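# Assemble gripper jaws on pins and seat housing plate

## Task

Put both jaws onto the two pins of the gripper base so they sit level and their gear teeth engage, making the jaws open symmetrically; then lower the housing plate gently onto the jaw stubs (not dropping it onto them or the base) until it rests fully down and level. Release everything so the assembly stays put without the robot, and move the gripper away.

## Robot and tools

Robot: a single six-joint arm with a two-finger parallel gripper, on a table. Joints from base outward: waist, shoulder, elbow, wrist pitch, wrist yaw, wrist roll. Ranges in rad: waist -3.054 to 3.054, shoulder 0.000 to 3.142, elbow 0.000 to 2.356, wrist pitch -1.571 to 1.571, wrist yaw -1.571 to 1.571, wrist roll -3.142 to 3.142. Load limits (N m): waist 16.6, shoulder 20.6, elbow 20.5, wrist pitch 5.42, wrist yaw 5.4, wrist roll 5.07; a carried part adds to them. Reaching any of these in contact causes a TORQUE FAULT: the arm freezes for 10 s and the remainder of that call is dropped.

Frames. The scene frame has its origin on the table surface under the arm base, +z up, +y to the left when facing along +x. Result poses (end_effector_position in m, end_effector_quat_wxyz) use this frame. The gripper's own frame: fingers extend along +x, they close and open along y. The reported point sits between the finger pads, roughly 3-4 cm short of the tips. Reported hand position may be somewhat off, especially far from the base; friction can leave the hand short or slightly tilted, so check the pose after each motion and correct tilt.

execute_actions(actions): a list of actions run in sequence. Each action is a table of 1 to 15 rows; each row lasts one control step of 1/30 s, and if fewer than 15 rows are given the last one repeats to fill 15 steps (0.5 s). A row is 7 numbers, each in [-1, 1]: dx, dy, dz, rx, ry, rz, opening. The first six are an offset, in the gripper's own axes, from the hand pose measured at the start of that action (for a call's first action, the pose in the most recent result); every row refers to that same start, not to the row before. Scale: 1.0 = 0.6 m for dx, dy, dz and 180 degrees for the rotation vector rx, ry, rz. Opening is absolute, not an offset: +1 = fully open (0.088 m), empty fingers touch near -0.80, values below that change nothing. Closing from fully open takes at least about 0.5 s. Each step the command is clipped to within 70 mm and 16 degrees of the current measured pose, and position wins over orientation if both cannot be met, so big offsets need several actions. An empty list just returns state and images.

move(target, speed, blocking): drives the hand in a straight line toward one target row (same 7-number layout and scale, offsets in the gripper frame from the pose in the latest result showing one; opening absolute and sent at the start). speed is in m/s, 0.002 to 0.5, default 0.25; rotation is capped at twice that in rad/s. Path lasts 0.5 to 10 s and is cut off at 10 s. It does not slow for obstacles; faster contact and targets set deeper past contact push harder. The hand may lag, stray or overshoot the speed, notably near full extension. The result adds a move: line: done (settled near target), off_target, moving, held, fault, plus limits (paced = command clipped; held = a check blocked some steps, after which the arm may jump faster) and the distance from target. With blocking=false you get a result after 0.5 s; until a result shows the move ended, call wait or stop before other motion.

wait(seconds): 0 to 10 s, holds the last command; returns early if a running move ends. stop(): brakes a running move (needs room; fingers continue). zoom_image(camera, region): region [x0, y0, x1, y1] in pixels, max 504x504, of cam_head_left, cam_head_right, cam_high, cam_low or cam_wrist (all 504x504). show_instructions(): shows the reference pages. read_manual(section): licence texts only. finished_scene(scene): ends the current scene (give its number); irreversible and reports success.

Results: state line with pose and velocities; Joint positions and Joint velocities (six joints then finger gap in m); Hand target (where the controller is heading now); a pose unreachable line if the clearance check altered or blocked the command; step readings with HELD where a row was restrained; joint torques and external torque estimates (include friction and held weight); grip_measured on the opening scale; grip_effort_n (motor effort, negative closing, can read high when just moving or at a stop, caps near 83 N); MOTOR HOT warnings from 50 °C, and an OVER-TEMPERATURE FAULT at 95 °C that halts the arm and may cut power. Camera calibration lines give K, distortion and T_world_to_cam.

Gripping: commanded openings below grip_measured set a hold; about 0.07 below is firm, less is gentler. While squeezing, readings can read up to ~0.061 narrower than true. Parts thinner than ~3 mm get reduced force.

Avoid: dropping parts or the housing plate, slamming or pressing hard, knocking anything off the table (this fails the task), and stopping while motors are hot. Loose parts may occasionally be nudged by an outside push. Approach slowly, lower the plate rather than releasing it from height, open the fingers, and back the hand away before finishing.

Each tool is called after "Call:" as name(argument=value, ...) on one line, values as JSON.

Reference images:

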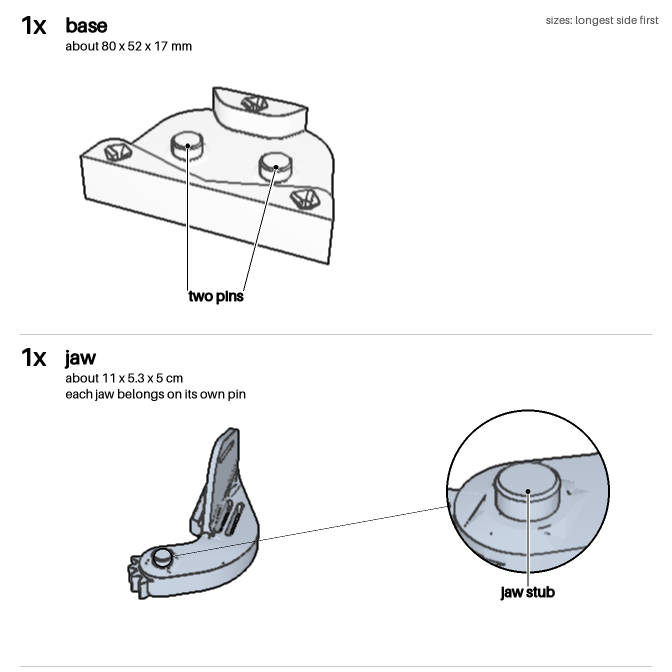

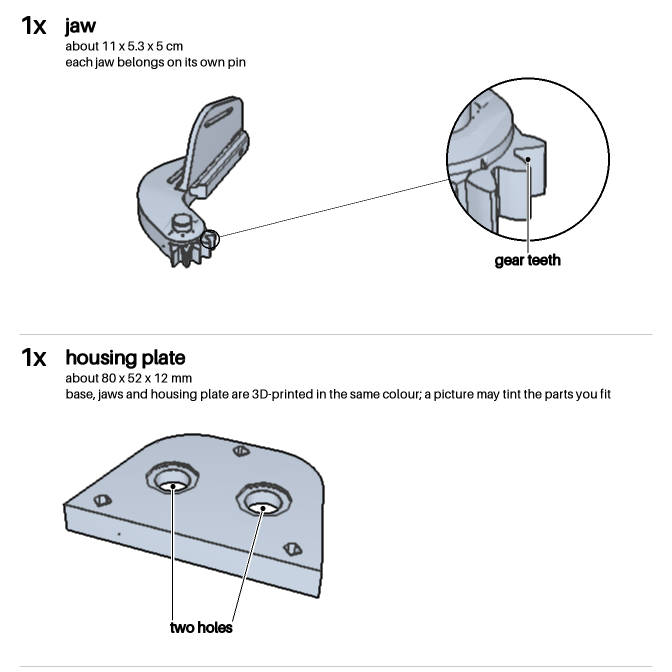

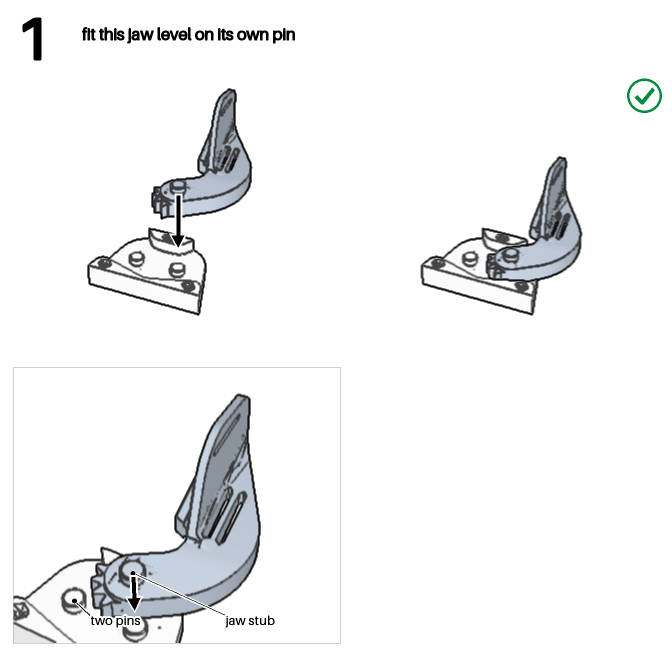

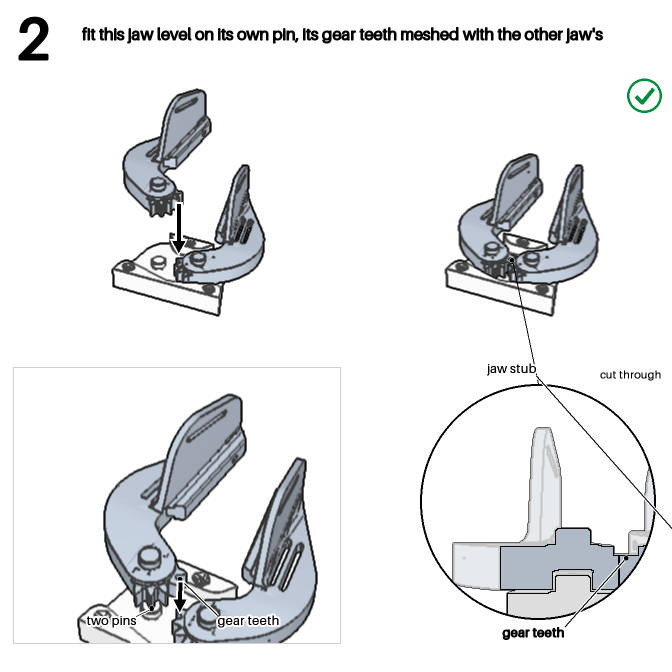

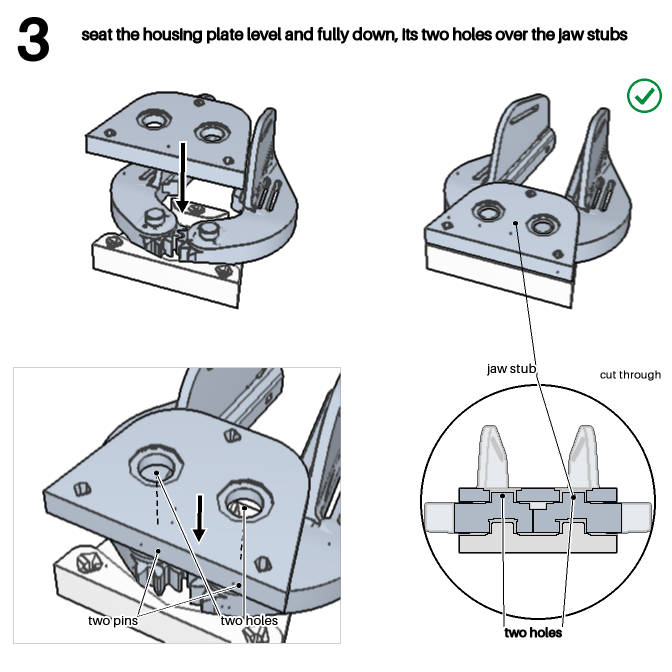

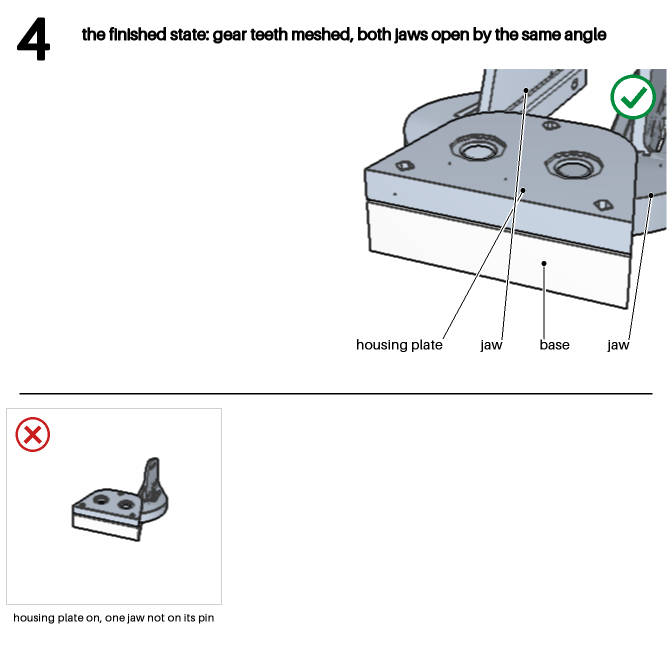

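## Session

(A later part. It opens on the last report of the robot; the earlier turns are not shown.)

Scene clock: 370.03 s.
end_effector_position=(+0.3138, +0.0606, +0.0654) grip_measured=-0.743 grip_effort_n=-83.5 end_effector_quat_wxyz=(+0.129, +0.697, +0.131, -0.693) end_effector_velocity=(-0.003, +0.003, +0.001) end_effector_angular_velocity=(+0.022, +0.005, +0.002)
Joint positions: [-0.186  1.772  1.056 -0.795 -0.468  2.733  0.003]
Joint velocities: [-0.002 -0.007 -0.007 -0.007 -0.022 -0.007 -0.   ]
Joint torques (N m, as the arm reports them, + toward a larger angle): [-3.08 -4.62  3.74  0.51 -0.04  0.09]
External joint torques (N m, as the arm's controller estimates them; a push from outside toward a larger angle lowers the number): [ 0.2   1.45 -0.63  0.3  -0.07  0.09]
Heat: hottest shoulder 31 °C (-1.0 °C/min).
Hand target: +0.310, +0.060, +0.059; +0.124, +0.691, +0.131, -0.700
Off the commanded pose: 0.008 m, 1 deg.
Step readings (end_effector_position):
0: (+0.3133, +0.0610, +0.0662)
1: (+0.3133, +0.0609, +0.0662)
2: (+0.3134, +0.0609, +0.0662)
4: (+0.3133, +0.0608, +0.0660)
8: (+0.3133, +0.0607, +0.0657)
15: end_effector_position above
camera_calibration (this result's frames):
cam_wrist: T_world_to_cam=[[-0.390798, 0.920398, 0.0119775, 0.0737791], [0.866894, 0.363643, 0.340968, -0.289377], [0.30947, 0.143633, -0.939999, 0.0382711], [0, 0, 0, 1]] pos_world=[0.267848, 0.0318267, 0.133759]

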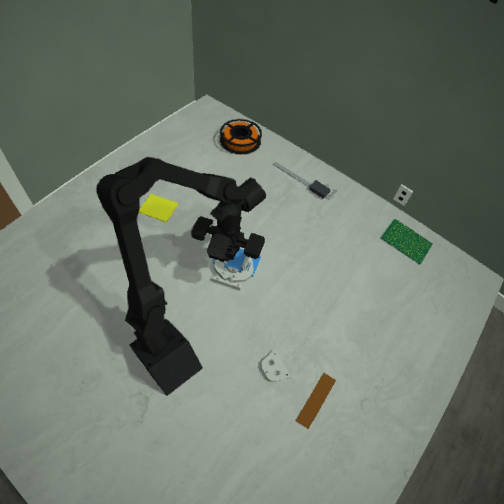

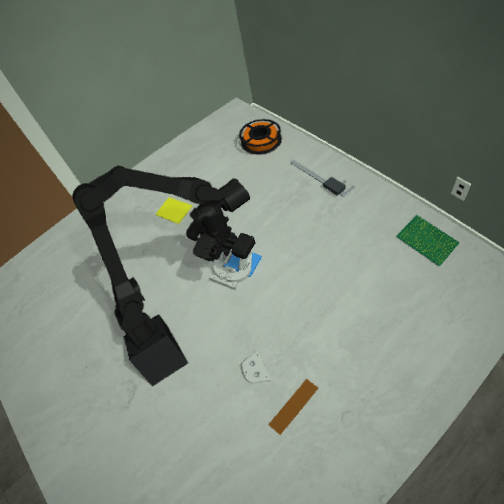

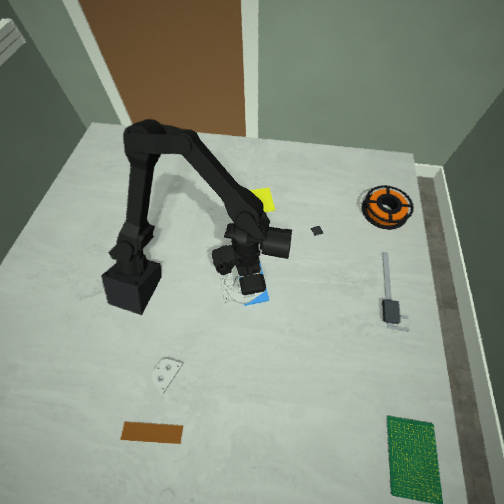

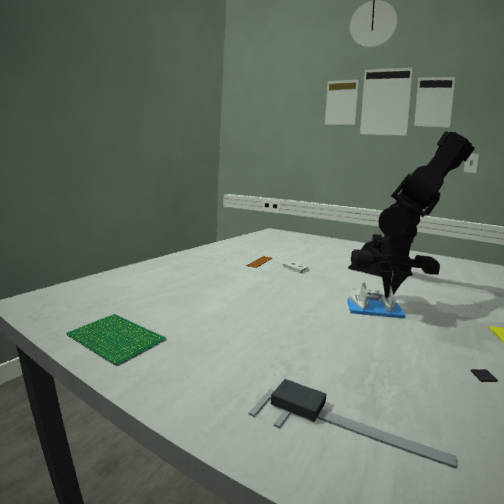

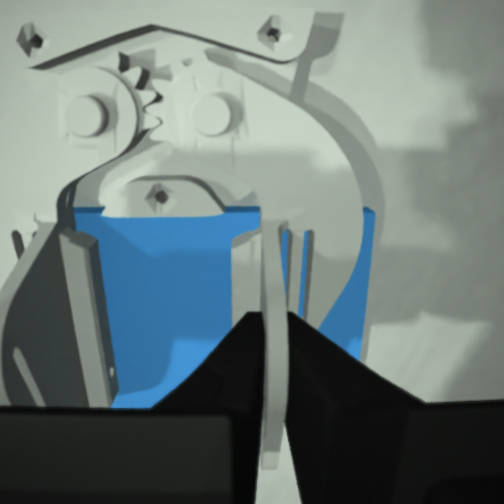

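Call:
execute_actions(actions=[[[0,0,0,0,0,0,-0.82],[0,0,0,0,0,0,-0.78],[0,0,0,0,0,0,-0.74],[0,0,0,0,0,0,-0.70],[0,0,0,0,0,0,-0.66],[0,0,0,0,0,0,-0.62],[0,0,0,0,0,0,-0.57],[0,0,0,0,0,0,-0.52],[0,0,0,0,0,0,-0.48],[0,0,0,0,0,0,-0.45],[-0.004,0,-0.003,-0.0015,0.002,0.0015,-0.45],[-0.008,0,-0.006,-0.003,0.0046,0.003,-0.45],[-0.011,0,-0.006,-0.003,0.0046,0.003,-0.45],[-0.015,0,-0.006,-0.003,0.0046,0.003,-0.45],[-0.020,0,-0.006,-0.003,0.0046,0.003,-0.45]],[[-0.020,0,-0.006,-0.003,0.0046,0.003,-0.45],[-0.026,0,-0.006,-0.003,0.0046,0.003,-0.45],[-0.032,0,-0.006,-0.003,0.0046,0.003,-0.45],[-0.038,0,-0.006,-0.003,0.0046,0.003,-0.45],[-0.044,0,-0.006,-0.003,0.0046,0.003,-0.45],[-0.050,0,-0.006,-0.003,0.0046,0.003,-0.45],[-0.056,0,-0.006,-0.003,0.0046,0.003,-0.45],[-0.062,0,-0.006,-0.003,0.0046,0.003,-0.45],[-0.067,0,-0.006,-0.003,0.0046,0.003,-0.45],[-0.071,0,-0.006,-0.003,0.0046,0.003,-0.45],[-0.074,0,-0.006,-0.003,0.0046,0.003,-0.45],[-0.076,0,-0.006,-0.003,0.0046,0.003,-0.45],[-0.077,0,-0.006,-0.003,0.0046,0.003,-0.45]]])

Call:
zoom_image(camera="cam_high", region=[130,340,210,410])

Call:
zoom_image(camera="cam_low", region=[330,260,420,330])

Scene clock: 378.83 s.
end_effector_position=(+0.3140, +0.0609, +0.1062) grip_measured=-0.453 grip_effort_n=13.7 end_effector_quat_wxyz=(+0.130, +0.696, +0.130, -0.694) end_effector_velocity=(-0.003, +0.002, +0.026) end_effector_angular_velocity=(+0.007, +0.011, +0.004)
Joint positions: [-0.246  1.72   1.153 -0.975 -0.468  2.666  0.017]
Joint velocities: [-0.037 -0.027  0.066 -0.125 -0.007 -0.051 -0.   ]
Joint torques (N m, as the arm reports them, + toward a larger angle): [-3.78 -7.66  5.82  0.    0.   -0.12]
External joint torques (N m, as the arm's controller estimates them; a push from outside toward a larger angle lowers the number): [-0.71 -2.07  1.37 -0.16 -0.03 -0.12]
External joint torques at the end of the 1st action: [-0.86 -2.36  1.42 -0.19  0.04 -0.11]
Heat: hottest shoulder 31 °C (-1.0 °C/min).
Hand target: +0.316, +0.062, +0.112; +0.134, +0.700, +0.132, -0.689
Off the commanded pose: 0.007 m, 1 deg.
Step readings (end_effector_position; steps 1 to 15: 1st action; 16 to 30: 2nd action):
0: (+0.3137, +0.0606, +0.0654)
1: (+0.3137, +0.0606, +0.0654)
2: (+0.3137, +0.0606, +0.0654)
4: (+0.3137, +0.0606, +0.0654)
8: (+0.3137, +0.0606, +0.0654)
15: (+0.3126, +0.0609, +0.0663)
16: (+0.3120, +0.0608, +0.0675)
17: (+0.3116, +0.0609, +0.0691)
19: (+0.3112, +0.0609, +0.0740)
23: (+0.3121, +0.0609, +0.0880)
30: end_effector_position above
camera_calibration (this result's frames):
cam_wrist: T_world_to_cam=[[-0.390899, 0.920375, 0.0103828, 0.0733675], [0.867447, 0.364601, 0.338529, -0.303511], [0.307788, 0.141337, -0.940899, 0.0772856], [0, 0, 0, 1]] pos_world=[0.268171, 0.0322112, 0.174703]

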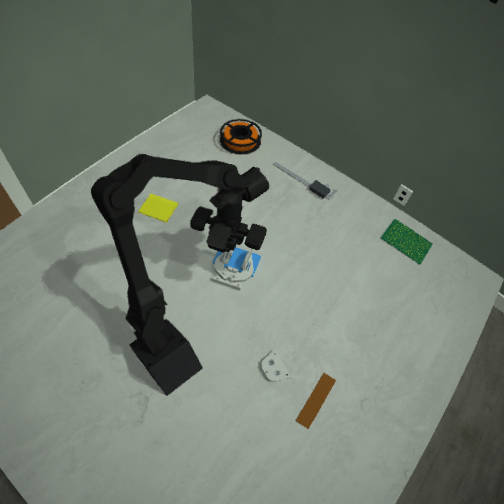

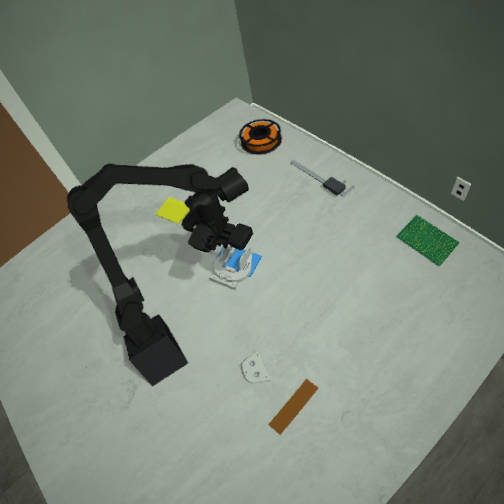

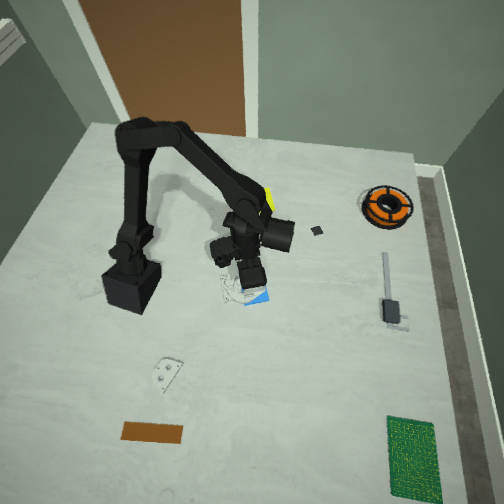

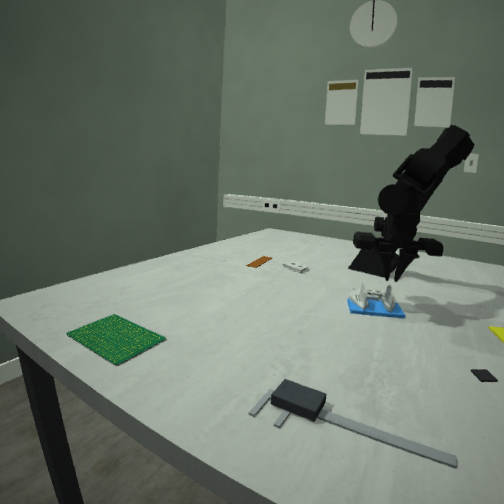

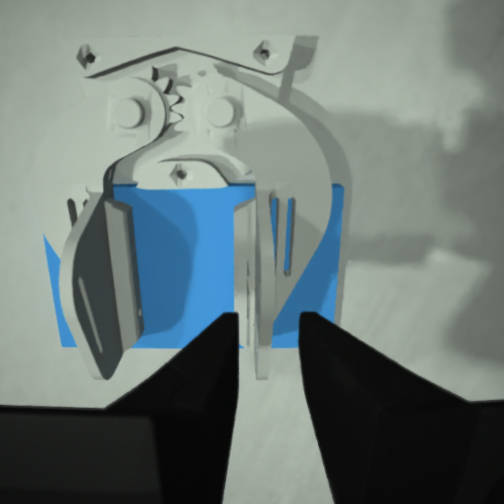

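Region (130, 340, 210, 410) of cam_high's 504x504 image, scaled by 6.300, with more detail than that image has; it fills the top 441 rows of this view, and the rest is white.

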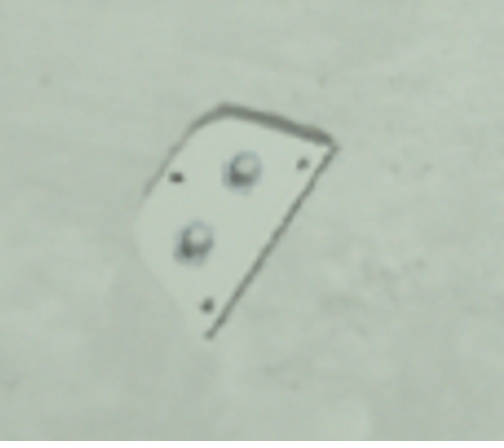

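Region (330, 260, 420, 330) of cam_low's 504x504 image, scaled by 5.600, with more detail than that image has.

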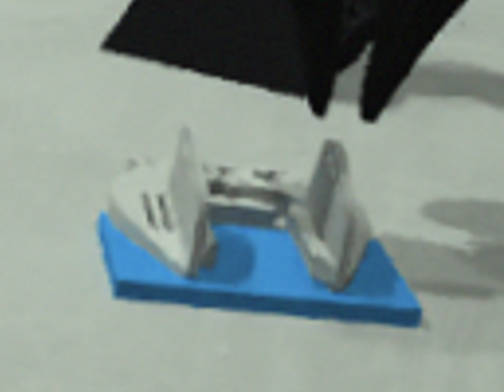

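Call:
move(target=[0.0009,0.3655,0.4348,-0.2617,-0.001,0,0.55], speed=0.4)

Scene clock: 387.67 s.
end_effector_position=(+0.1491, -0.2341, +0.1078) grip_measured=+0.547 grip_effort_n=13.7 end_effector_quat_wxyz=(+0.401, +0.588, +0.392, -0.583) end_effector_velocity=(+0.000, -0.003, +0.000) end_effector_angular_velocity=(-0.004, -0.013, +0.003)
Joint positions: [-1.268  2.195  1.157 -0.917 -0.264  0.768  0.066]
Joint velocities: [-0.007  0.002  0.002  0.007 -0.007 -0.007 -0.   ]
Joint torques (N m, as the arm reports them, + toward a larger angle): [-2.42 -5.79  6.57  0.13  0.1  -0.13]
External joint torques (N m, as the arm's controller estimates them; a push from outside toward a larger angle lowers the number): [-0.2   1.01  1.39 -0.22  0.07 -0.12]
Heat: hottest shoulder 32 °C (+1.0 °C/min).
Hand target: +0.149, -0.236, +0.106; +0.400, +0.586, +0.395, -0.584
Off the commanded pose: 0.005 m, 1 deg.
move: done
camera_calibration (this result's frames):
cam_wrist: T_world_to_cam=[[-0.939648, 0.34213, -0.00274578, 0.228236], [0.3218, 0.88648, 0.332562, 0.150675], [0.116214, 0.311608, -0.943077, 0.239812], [0, 0, 0, 1]] pos_world=[0.138105, -0.286384, 0.176679]

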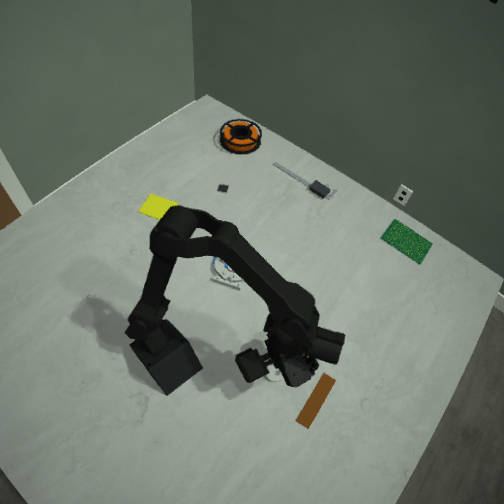

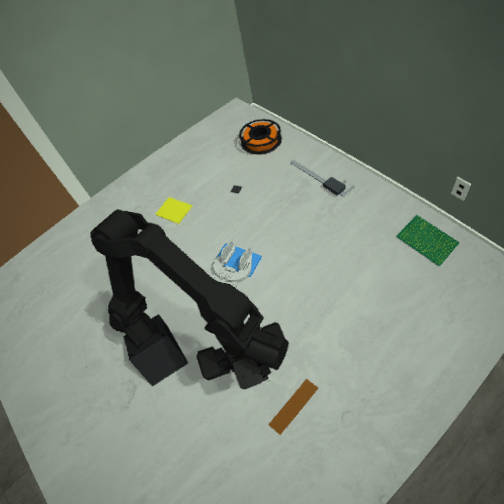

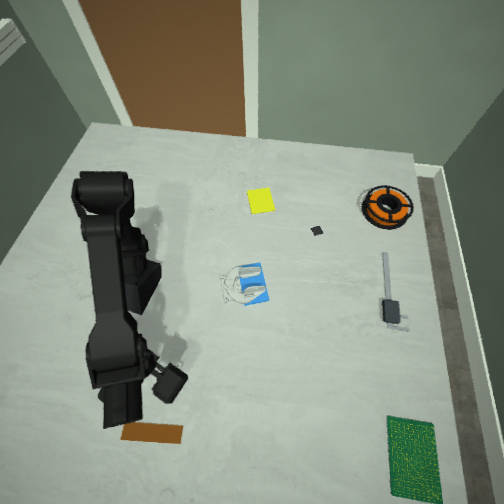

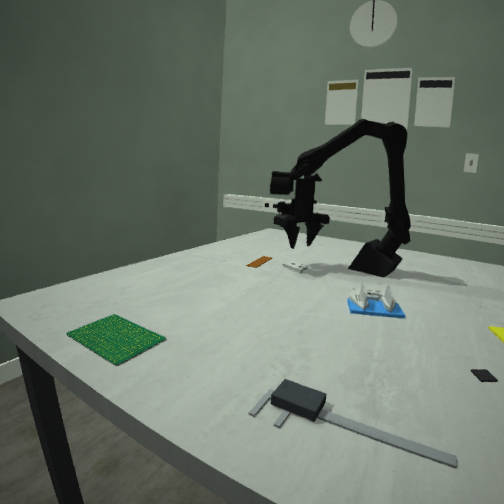

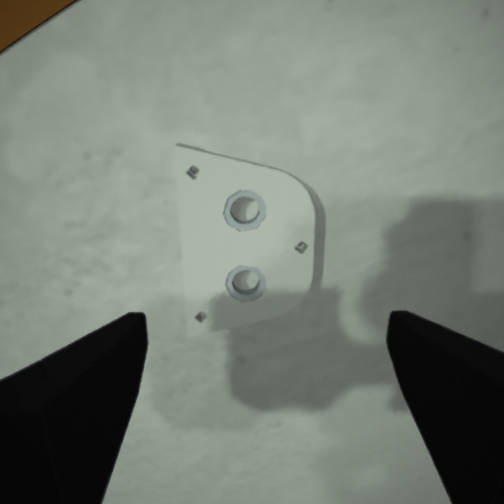

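Call:
zoom_image(camera="cam_wrist", region=[150,130,360,350])

Region (150, 130, 360, 350) of cam_wrist's 504x504 image, scaled by 2.291, with more detail than that image has; it fills the left 481 columns of this view, and the rest is white.

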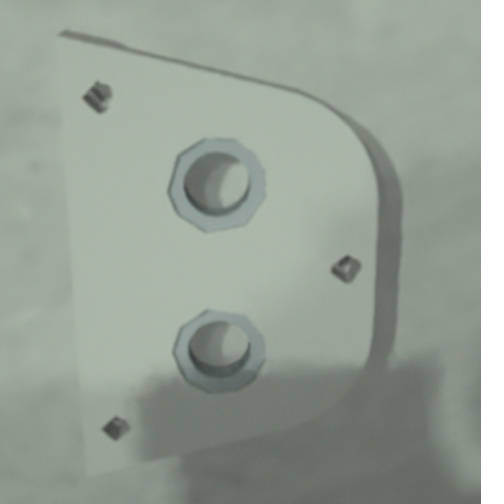

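Call:
move(target=[0.1187,0.0038,0.0018,-0.0036,0.0041,-0.0083,0.55], speed=0.12)

Scene clock: 399.20 s.
end_effector_position=(+0.1532, -0.2395, +0.0423) grip_measured=+0.547 grip_effort_n=13.3 end_effector_quat_wxyz=(+0.402, +0.581, +0.401, -0.583) end_effector_velocity=(-0.002, +0.005, -0.001) end_effector_angular_velocity=(+0.026, +0.003, -0.017)
Joint positions: [-1.203  2.342  1.073 -0.68  -0.277  0.81   0.066]
Joint velocities: [-0.002  0.002 -0.002 -0.022 -0.007  0.007 -0.   ]
Joint torques (N m, as the arm reports them, + toward a larger angle): [-2.4  -6.23  4.12  0.38 -0.08  0.09]
External joint torques (N m, as the arm's controller estimates them; a push from outside toward a larger angle lowers the number): [-0.05  0.94 -0.33  0.06 -0.12  0.09]
Heat: hottest shoulder 32 °C (+1.0 °C/min).
Hand target: +0.151, -0.236, +0.037; +0.394, +0.584, +0.406, -0.582
Off the commanded pose: 0.007 m, 1 deg.
move: done
camera_calibration (this result's frames):
cam_wrist: T_world_to_cam=[[-0.945355, 0.325811, 0.0122659, 0.23011], [0.311177, 0.890384, 0.332243, 0.178537], [0.0973274, 0.317905, -0.943114, 0.183709], [0, 0, 0, 1]] pos_world=[0.144099, -0.292341, 0.111118]

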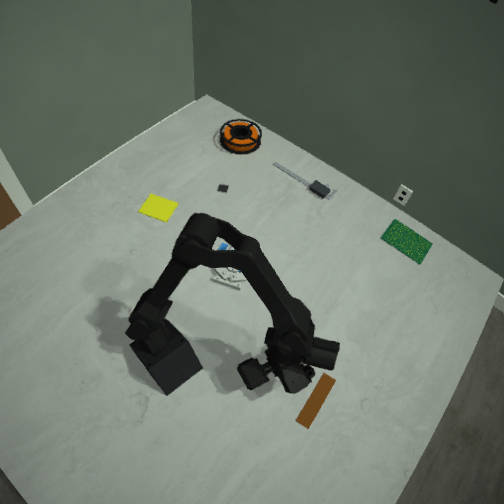

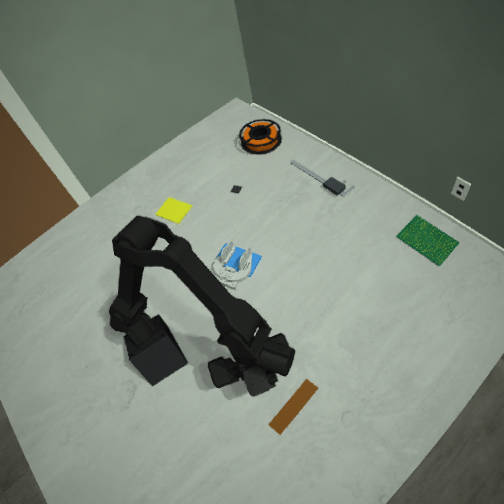

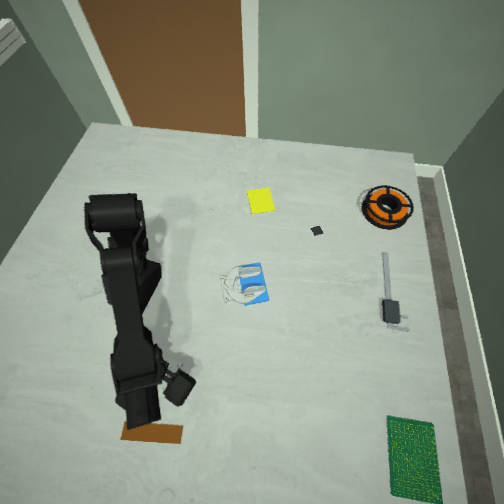

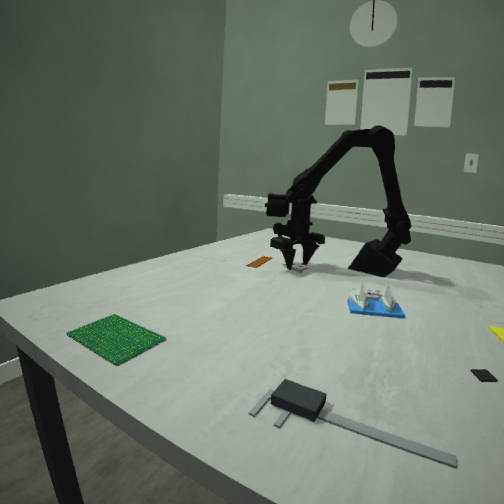

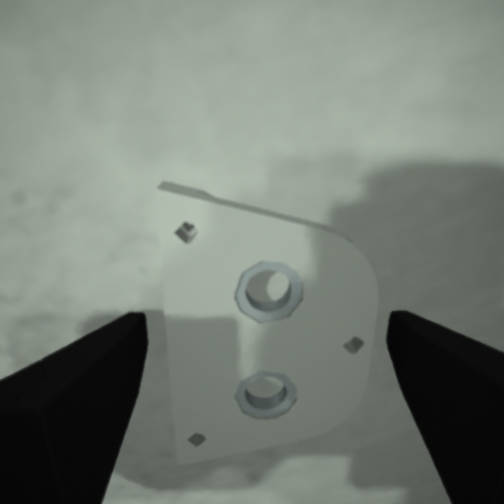

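Call:
execute_actions(actions=[])

Scene clock: 409.83 s.
end_effector_position=(+0.1532, -0.2396, +0.0422) grip_measured=+0.547 grip_effort_n=13.3 end_effector_quat_wxyz=(+0.402, +0.581, +0.401, -0.583) end_effector_velocity=(+0.000, +0.002, +0.002) end_effector_angular_velocity=(+0.005, -0.007, +0.004)
Joint positions: [-1.203  2.342  1.073 -0.679 -0.277  0.81   0.066]
Joint velocities: [-0.002 -0.007 -0.002 -0.007 -0.007 -0.007 -0.   ]
Joint torques (N m, as the arm reports them, + toward a larger angle): [-2.4  -6.21  4.1   0.37 -0.08  0.09]
External joint torques (N m, as the arm's controller estimates them; a push from outside toward a larger angle lowers the number): [-0.01  1.03 -0.33  0.08 -0.12  0.09]
Heat: hottest shoulder 33 °C (+2.0 °C/min).
Hand target: +0.151, -0.236, +0.037; +0.394, +0.584, +0.406, -0.582
Off the commanded pose: 0.007 m, 1 deg.
camera_calibration (this result's frames):
cam_wrist: T_world_to_cam=[[-0.945391, 0.325716, 0.0120085, 0.230163], [0.31103, 0.890526, 0.331998, 0.17874], [0.0974431, 0.317603, -0.943204, 0.183554], [0, 0, 0, 1]] pos_world=[0.144115, -0.292438, 0.111024]

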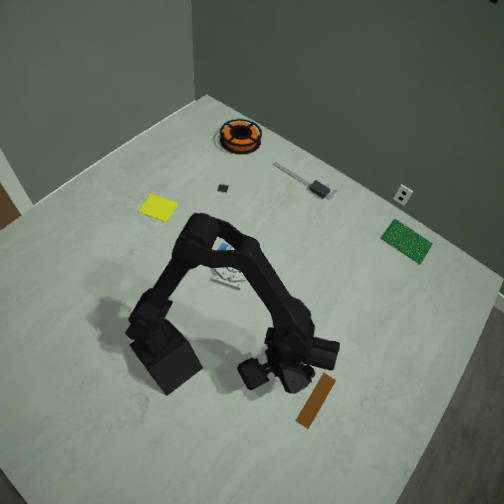

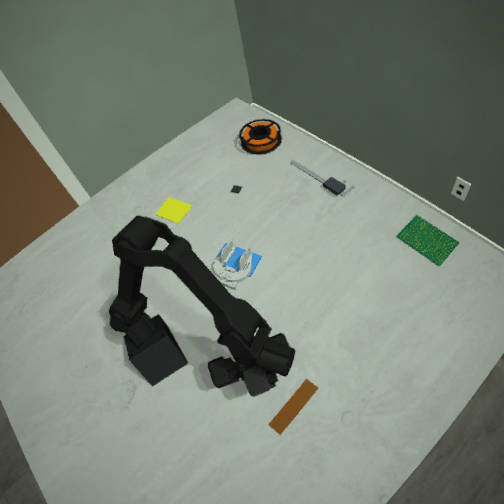

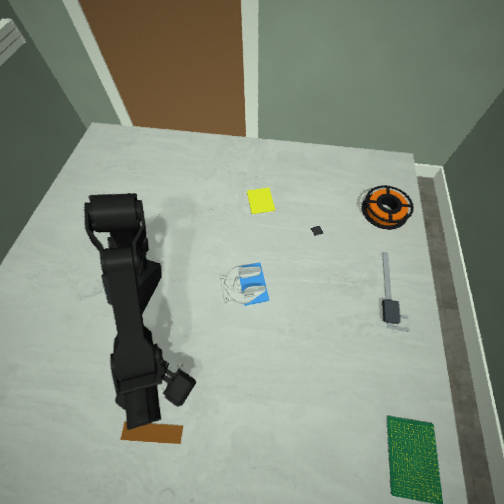

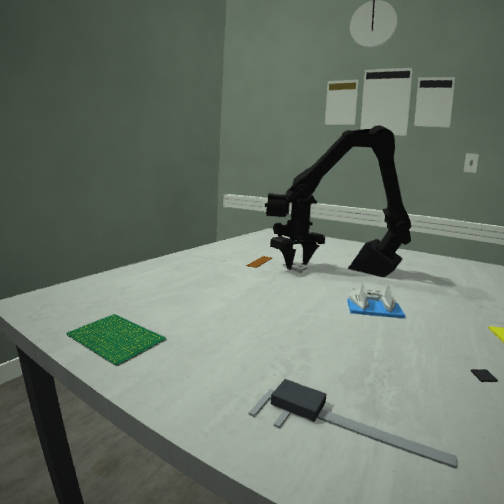

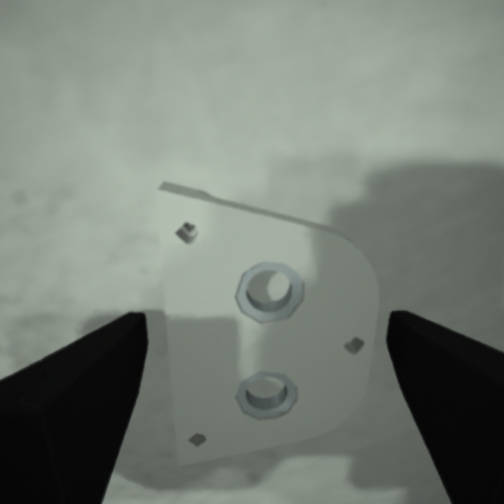

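Call:
execute_actions(actions=[[[0,0,0,0,0,0,0.50],[0,0,0,0,0,0,0.46],[0,0,0,0,0,0,0.42],[0,0,0,0,0,0,0.38],[0,0,0,0,0,0,0.35],[0,0,0,0,0,0,0.33],[0,0,0,0,0,0,0.31],[0,0,0,0,0,0,0.29],[0,0,0,0,0,0,0.27],[0,0,0,0,0,0,0.25],[0,0,0,0,0,0,0.23],[0,0,0,0,0,0,0.21],[0,0,0,0,0,0,0.19],[0,0,0,0,0,0,0.17],[0,0,0,0,0,0,0.16]]])

Scene clock: 414.03 s.
end_effector_position=(+0.1532, -0.2396, +0.0422) grip_measured=+0.216 grip_effort_n=-83.5 end_effector_quat_wxyz=(+0.402, +0.581, +0.401, -0.583) end_effector_velocity=(-0.002, +0.001, +0.002) end_effector_angular_velocity=(-0.001, +0.007, +0.004)
Joint positions: [-1.203  2.342  1.073 -0.679 -0.277  0.81   0.05 ]
Joint velocities: [-0.002 -0.007 -0.002 -0.007  0.007 -0.007 -0.01 ]
Joint torques (N m, as the arm reports them, + toward a larger angle): [-2.63 -7.94  4.84  0.24  0.02 -0.01]
External joint torques (N m, as the arm's controller estimates them; a push from outside toward a larger angle lowers the number): [-0.27 -0.72  0.38 -0.07 -0.02 -0.01]
Heat: hottest shoulder 33 °C (+2.0 °C/min).
Hand target: +0.153, -0.240, +0.042; +0.402, +0.581, +0.401, -0.583
Off the commanded pose: 0.000 m, 0 deg.
Step readings (end_effector_position):
0: (+0.1532, -0.2396, +0.0422)
1: (+0.1532, -0.2396, +0.0422)
2: (+0.1532, -0.2396, +0.0422)
4: (+0.1532, -0.2396, +0.0422)
8: (+0.1532, -0.2396, +0.0422)
15: end_effector_position above
camera_calibration (this result's frames):
cam_wrist: T_world_to_cam=[[-0.945391, 0.325716, 0.0120085, 0.230163], [0.31103, 0.890526, 0.331998, 0.17874], [0.0974431, 0.317603, -0.943204, 0.183554], [0, 0, 0, 1]] pos_world=[0.144115, -0.292438, 0.111024]

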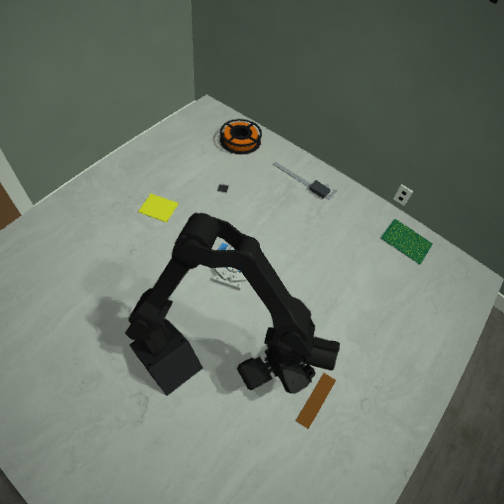

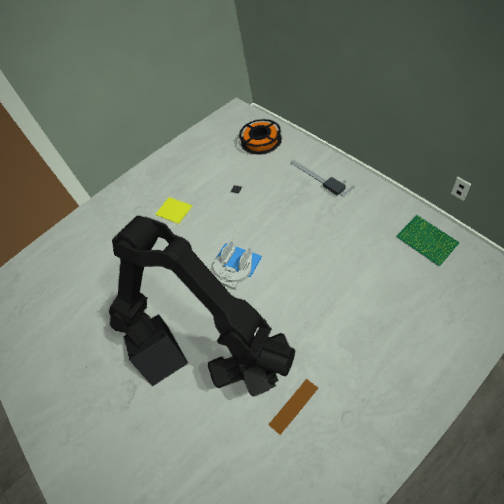

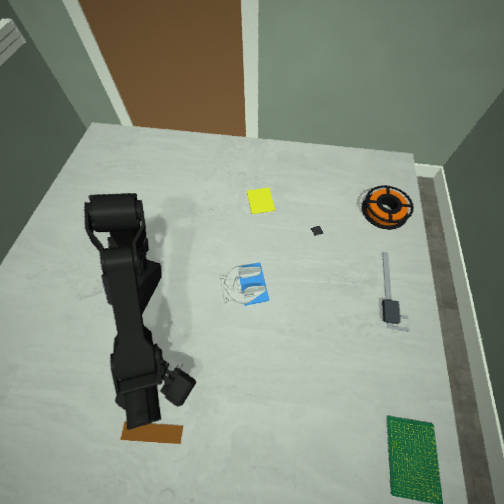

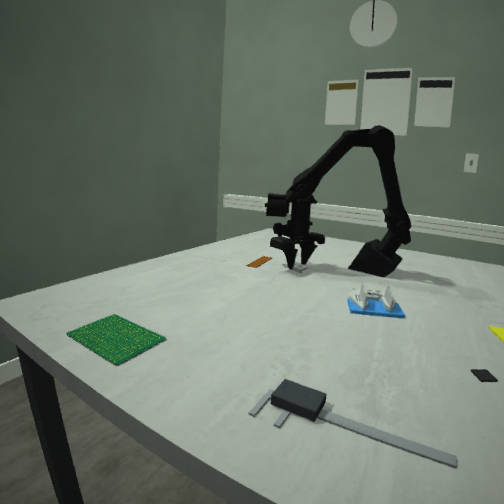

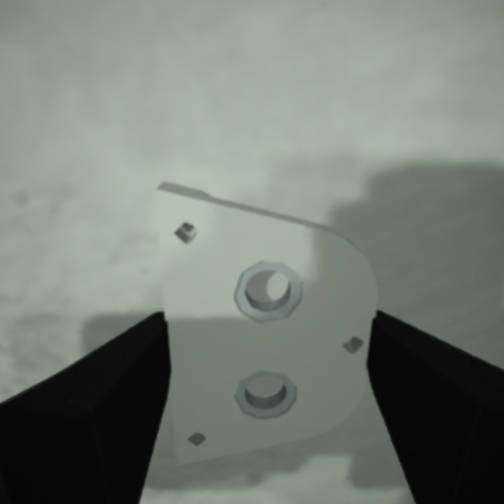

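Call:
execute_actions(actions=[[[-0.002,0,0,0,0,0,0.14],[-0.005,0,0,0,0,0,0.14],[-0.008,0,0,0,0,0,0.14],[-0.011,0,0,0,0,0,0.14],[-0.014,0,0,0,0,0,0.14],[-0.018,0,0,0,0,0,0.14],[-0.022,0,0,-0.002,0,0,0.14],[-0.026,0,0,-0.006,0,0,0.14],[-0.030,0,0,-0.012,0,0,0.14],[-0.035,0,0,-0.02,0,0,0.14],[-0.040,0,0,-0.03,0,0,0.14],[-0.045,0,0,-0.042,0,0,0.14],[-0.050,0,0,-0.056,0,0,0.14],[-0.055,0,0,-0.072,0,0,0.14],[-0.060,0,0,-0.09,0,0,0.14]],
[[-0.022,0.0004,-0.002,-0.068,0,0,0.14],[-0.027,0.001,-0.0049,-0.086,0,0,0.14],[-0.032,0.0018,-0.0088,-0.104,0,0,0.14],[-0.037,0.0028,-0.0137,-0.122,0,0,0.14],[-0.042,0.004,-0.0196,-0.14,0,0,0.14],[-0.047,0.0054,-0.0265,-0.158,0,0,0.14],[-0.052,0.0069,-0.0338,-0.176,0,0,0.14],[-0.057,0.0084,-0.0412,-0.194,0,0,0.14],[-0.061,0.0099,-0.0485,-0.212,0,0,0.14],[-0.065,0.0115,-0.0559,-0.23,0,0,0.14],[-0.069,0.013,-0.0632,-0.248,0,0,0.14],[-0.072,0.0145,-0.0706,-0.266,0,0,0.14],[-0.075,0.016,-0.0779,-0.284,0,0,0.14],[-0.077,0.0175,-0.0853,-0.302,0,0,0.14],[-0.079,0.019,-0.0926,-0.32,0,0,0.14]],
[[-0.01,0.0256,-0.0147,-0.068,0,0,0.14],[-0.01,0.0321,-0.0184,-0.086,0,0,0.14],[-0.01,0.0386,-0.0221,-0.104,0,0,0.14],[-0.01,0.0451,-0.0258,-0.122,0,0,0.14],[-0.01,0.0516,-0.0296,-0.14,0,0,0.14],[-0.01,0.0582,-0.0333,-0.158,0,0,0.14],[-0.01,0.0647,-0.037,-0.176,0,0,0.14],[-0.01,0.0712,-0.0408,-0.194,0,0,0.14],[-0.01,0.0777,-0.0445,-0.212,0,0,0.14],[-0.01,0.0842,-0.0482,-0.23,0,0,0.14],[-0.01,0.0907,-0.0519,-0.248,0,0,0.14],[-0.01,0.0972,-0.0557,-0.266,0,0,0.14],[-0.01,0.1037,-0.0594,-0.284,0,0,0.14],[-0.01,0.1102,-0.0631,-0.302,0,0,0.14],[-0.01,0.1167,-0.0668,-0.32,0,0,0.14]],
[[-0.006,0.0279,0.0095,-0.068,0,0,0.14],[-0.006,0.035,0.0119,-0.086,0,0,0.14],[-0.006,0.0421,0.0143,-0.104,0,0,0.14],[-0.006,0.0492,0.0167,-0.122,0,0,0.14],[-0.006,0.0563,0.0192,-0.14,0,0,0.14],[-0.006,0.0634,0.0216,-0.158,0,0,0.14],[-0.006,0.0706,0.024,-0.176,0,0,0.14],[-0.006,0.0777,0.0264,-0.194,0,0,0.14],[-0.006,0.0848,0.0288,-0.212,0,0,0.14],[-0.006,0.0919,0.0312,-0.23,0,0,0.14],[-0.006,0.099,0.0336,-0.248,0,0,0.14],[-0.006,0.1061,0.0361,-0.266,0,0,0.14],[-0.006,0.1132,0.0385,-0.284,0,0,0.14],[-0.006,0.1203,0.0409,-0.302,0,0,0.14],[-0.006,0.1274,0.0433,-0.32,0,0,0.14]],
[[-0.006,0.0113,0.0272,-0.068,0,0,0.14],[-0.006,0.0142,0.0342,-0.086,0,0,0.14],[-0.006,0.0171,0.0411,-0.104,0,0,0.14],[-0.006,0.02,0.048,-0.122,0,0,0.14],[-0.006,0.0228,0.0549,-0.14,0,0,0.14],[-0.006,0.0257,0.0618,-0.158,0,0,0.14],[-0.006,0.0286,0.0688,-0.176,0,0,0.14],[-0.006,0.0315,0.0757,-0.194,0,0,0.14],[-0.006,0.0344,0.0826,-0.212,0,0,0.14],[-0.006,0.037,0.089,-0.229,0,0,0.14],[-0.006,0.0392,0.0945,-0.244,0,0,0.14],[-0.006,0.041,0.099,-0.257,0,0,0.14],[-0.006,0.0424,0.102,-0.267,0,0,0.14],[-0.006,0.0432,0.104,-0.274,0,0,0.14],[-0.006,0.0436,0.105,-0.278,0,0,0.14]]])

Scene clock: 442.47 s.
end_effector_position=(+0.2477, -0.0214, +0.1108) grip_measured=+0.216 grip_effort_n=-83.5 end_effector_quat_wxyz=(+0.493, -0.485, +0.512, +0.510) end_effector_velocity=(+0.025, +0.062, +0.003) end_effector_angular_velocity=(+0.072, -0.003, +0.867)
Joint positions: [-0.559  1.7    0.964 -1.012 -0.436 -2.038  0.05 ]
Joint velocities: [ 0.208 -0.071  0.056 -0.051 -0.066 -0.652 -0.   ]
Joint torques (N m, as the arm reports them, + toward a larger angle): [-3.39 -6.3   6.11 -0.05 -0.08 -0.12]
External joint torques (N m, as the arm's controller estimates them; a push from outside toward a larger angle lowers the number): [-0.23 -1.82  1.59 -0.18 -0.09 -0.11]
External joint torques at the end of the 1st action: [-0.56 -2.62  1.46 -0.22  0.06 -0.14]
External joint torques at the end of the 2nd action: [ 0.   -2.35 -0.52 -0.19 -0.1  -0.12]
External joint torques at the end of the 3rd action: [-0.09 -2.11 -0.6  -0.22 -0.12 -0.14]
External joint torques at the end of the 4th action: [-0.06 -1.99 -0.54 -0.22 -0.09 -0.12]
Heat: hottest shoulder 36 °C (+4.0 °C/min).
Hand target: +0.253, -0.016, +0.115; +0.475, -0.510, +0.488, +0.526
Off the commanded pose: 0.009 m, 5 deg.
Step readings (end_effector_position; steps 1 to 15: 1st action; 16 to 30: 2nd action; 31 to 45: 3rd action; 46 to 60: 4th action; 61 to 75: 5th action):
0: (+0.1532, -0.2396, +0.0422)
1: (+0.1532, -0.2396, +0.0422)
2: (+0.1532, -0.2395, +0.0422)
4: (+0.1525, -0.2382, +0.0424)
8: (+0.1503, -0.2346, +0.0449)
15: (+0.1508, -0.2351, +0.0631)
16: (+0.1508, -0.2349, +0.0659)
17: (+0.1508, -0.2344, +0.0685)
19: (+0.1505, -0.2308, +0.0730)
23: (+0.1539, -0.2227, +0.0844)
30: (+0.1695, -0.1986, +0.1051)
31: (+0.1714, -0.1947, +0.1067)
32: (+0.1732, -0.1912, +0.1078)
34: (+0.1775, -0.1843, +0.1091)
38: (+0.1846, -0.1678, +0.1095)
45: (+0.1975, -0.1390, +0.1098)
46: (+0.1992, -0.1349, +0.1101)
47: (+0.2011, -0.1310, +0.1106)
49: (+0.2056, -0.1241, +0.1115)
53: (+0.2133, -0.1080, +0.1125)
60: (+0.2261, -0.0789, +0.1123)
61: (+0.2278, -0.0747, +0.1124)
62: (+0.2291, -0.0706, +0.1125)
64: (+0.2320, -0.0626, +0.1126)
68: (+0.2381, -0.0461, +0.1119)
75: end_effector_position above
camera_calibration (this result's frames):
cam_wrist: T_world_to_cam=[[0.999232, 0.022023, -0.0324186, -0.235732], [0.0314472, -0.944202, 0.327861, -0.0373386], [-0.0233892, -0.328629, -0.944169, 0.185964], [0, 0, 0, 1]] pos_world=[0.241074, 0.0310494, 0.180181]

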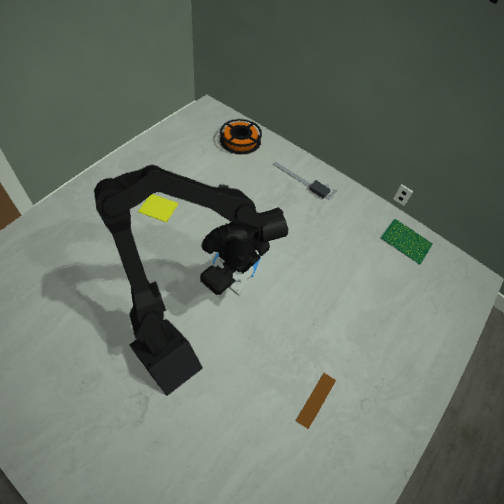

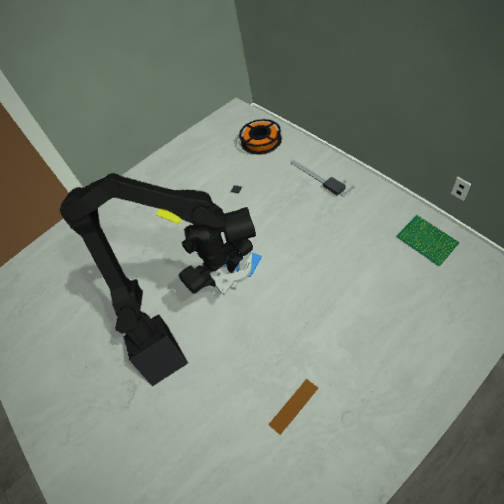

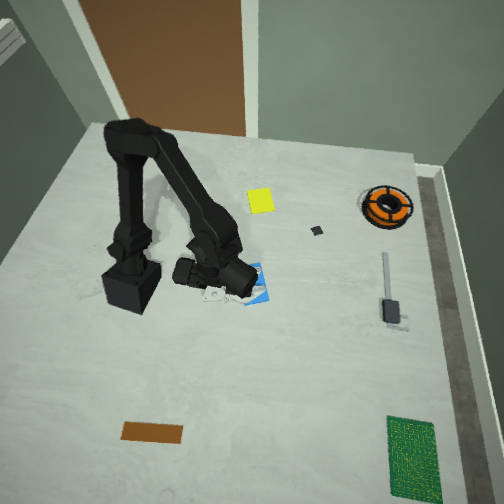

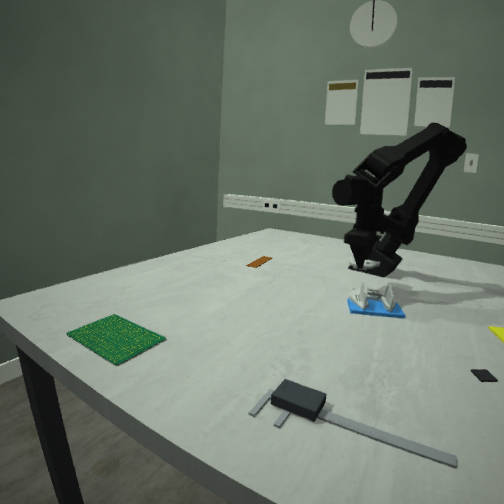

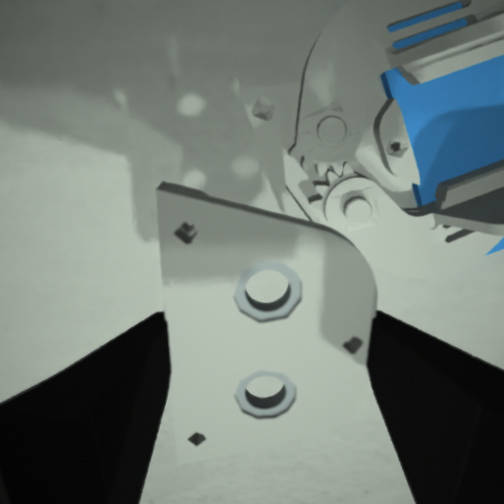

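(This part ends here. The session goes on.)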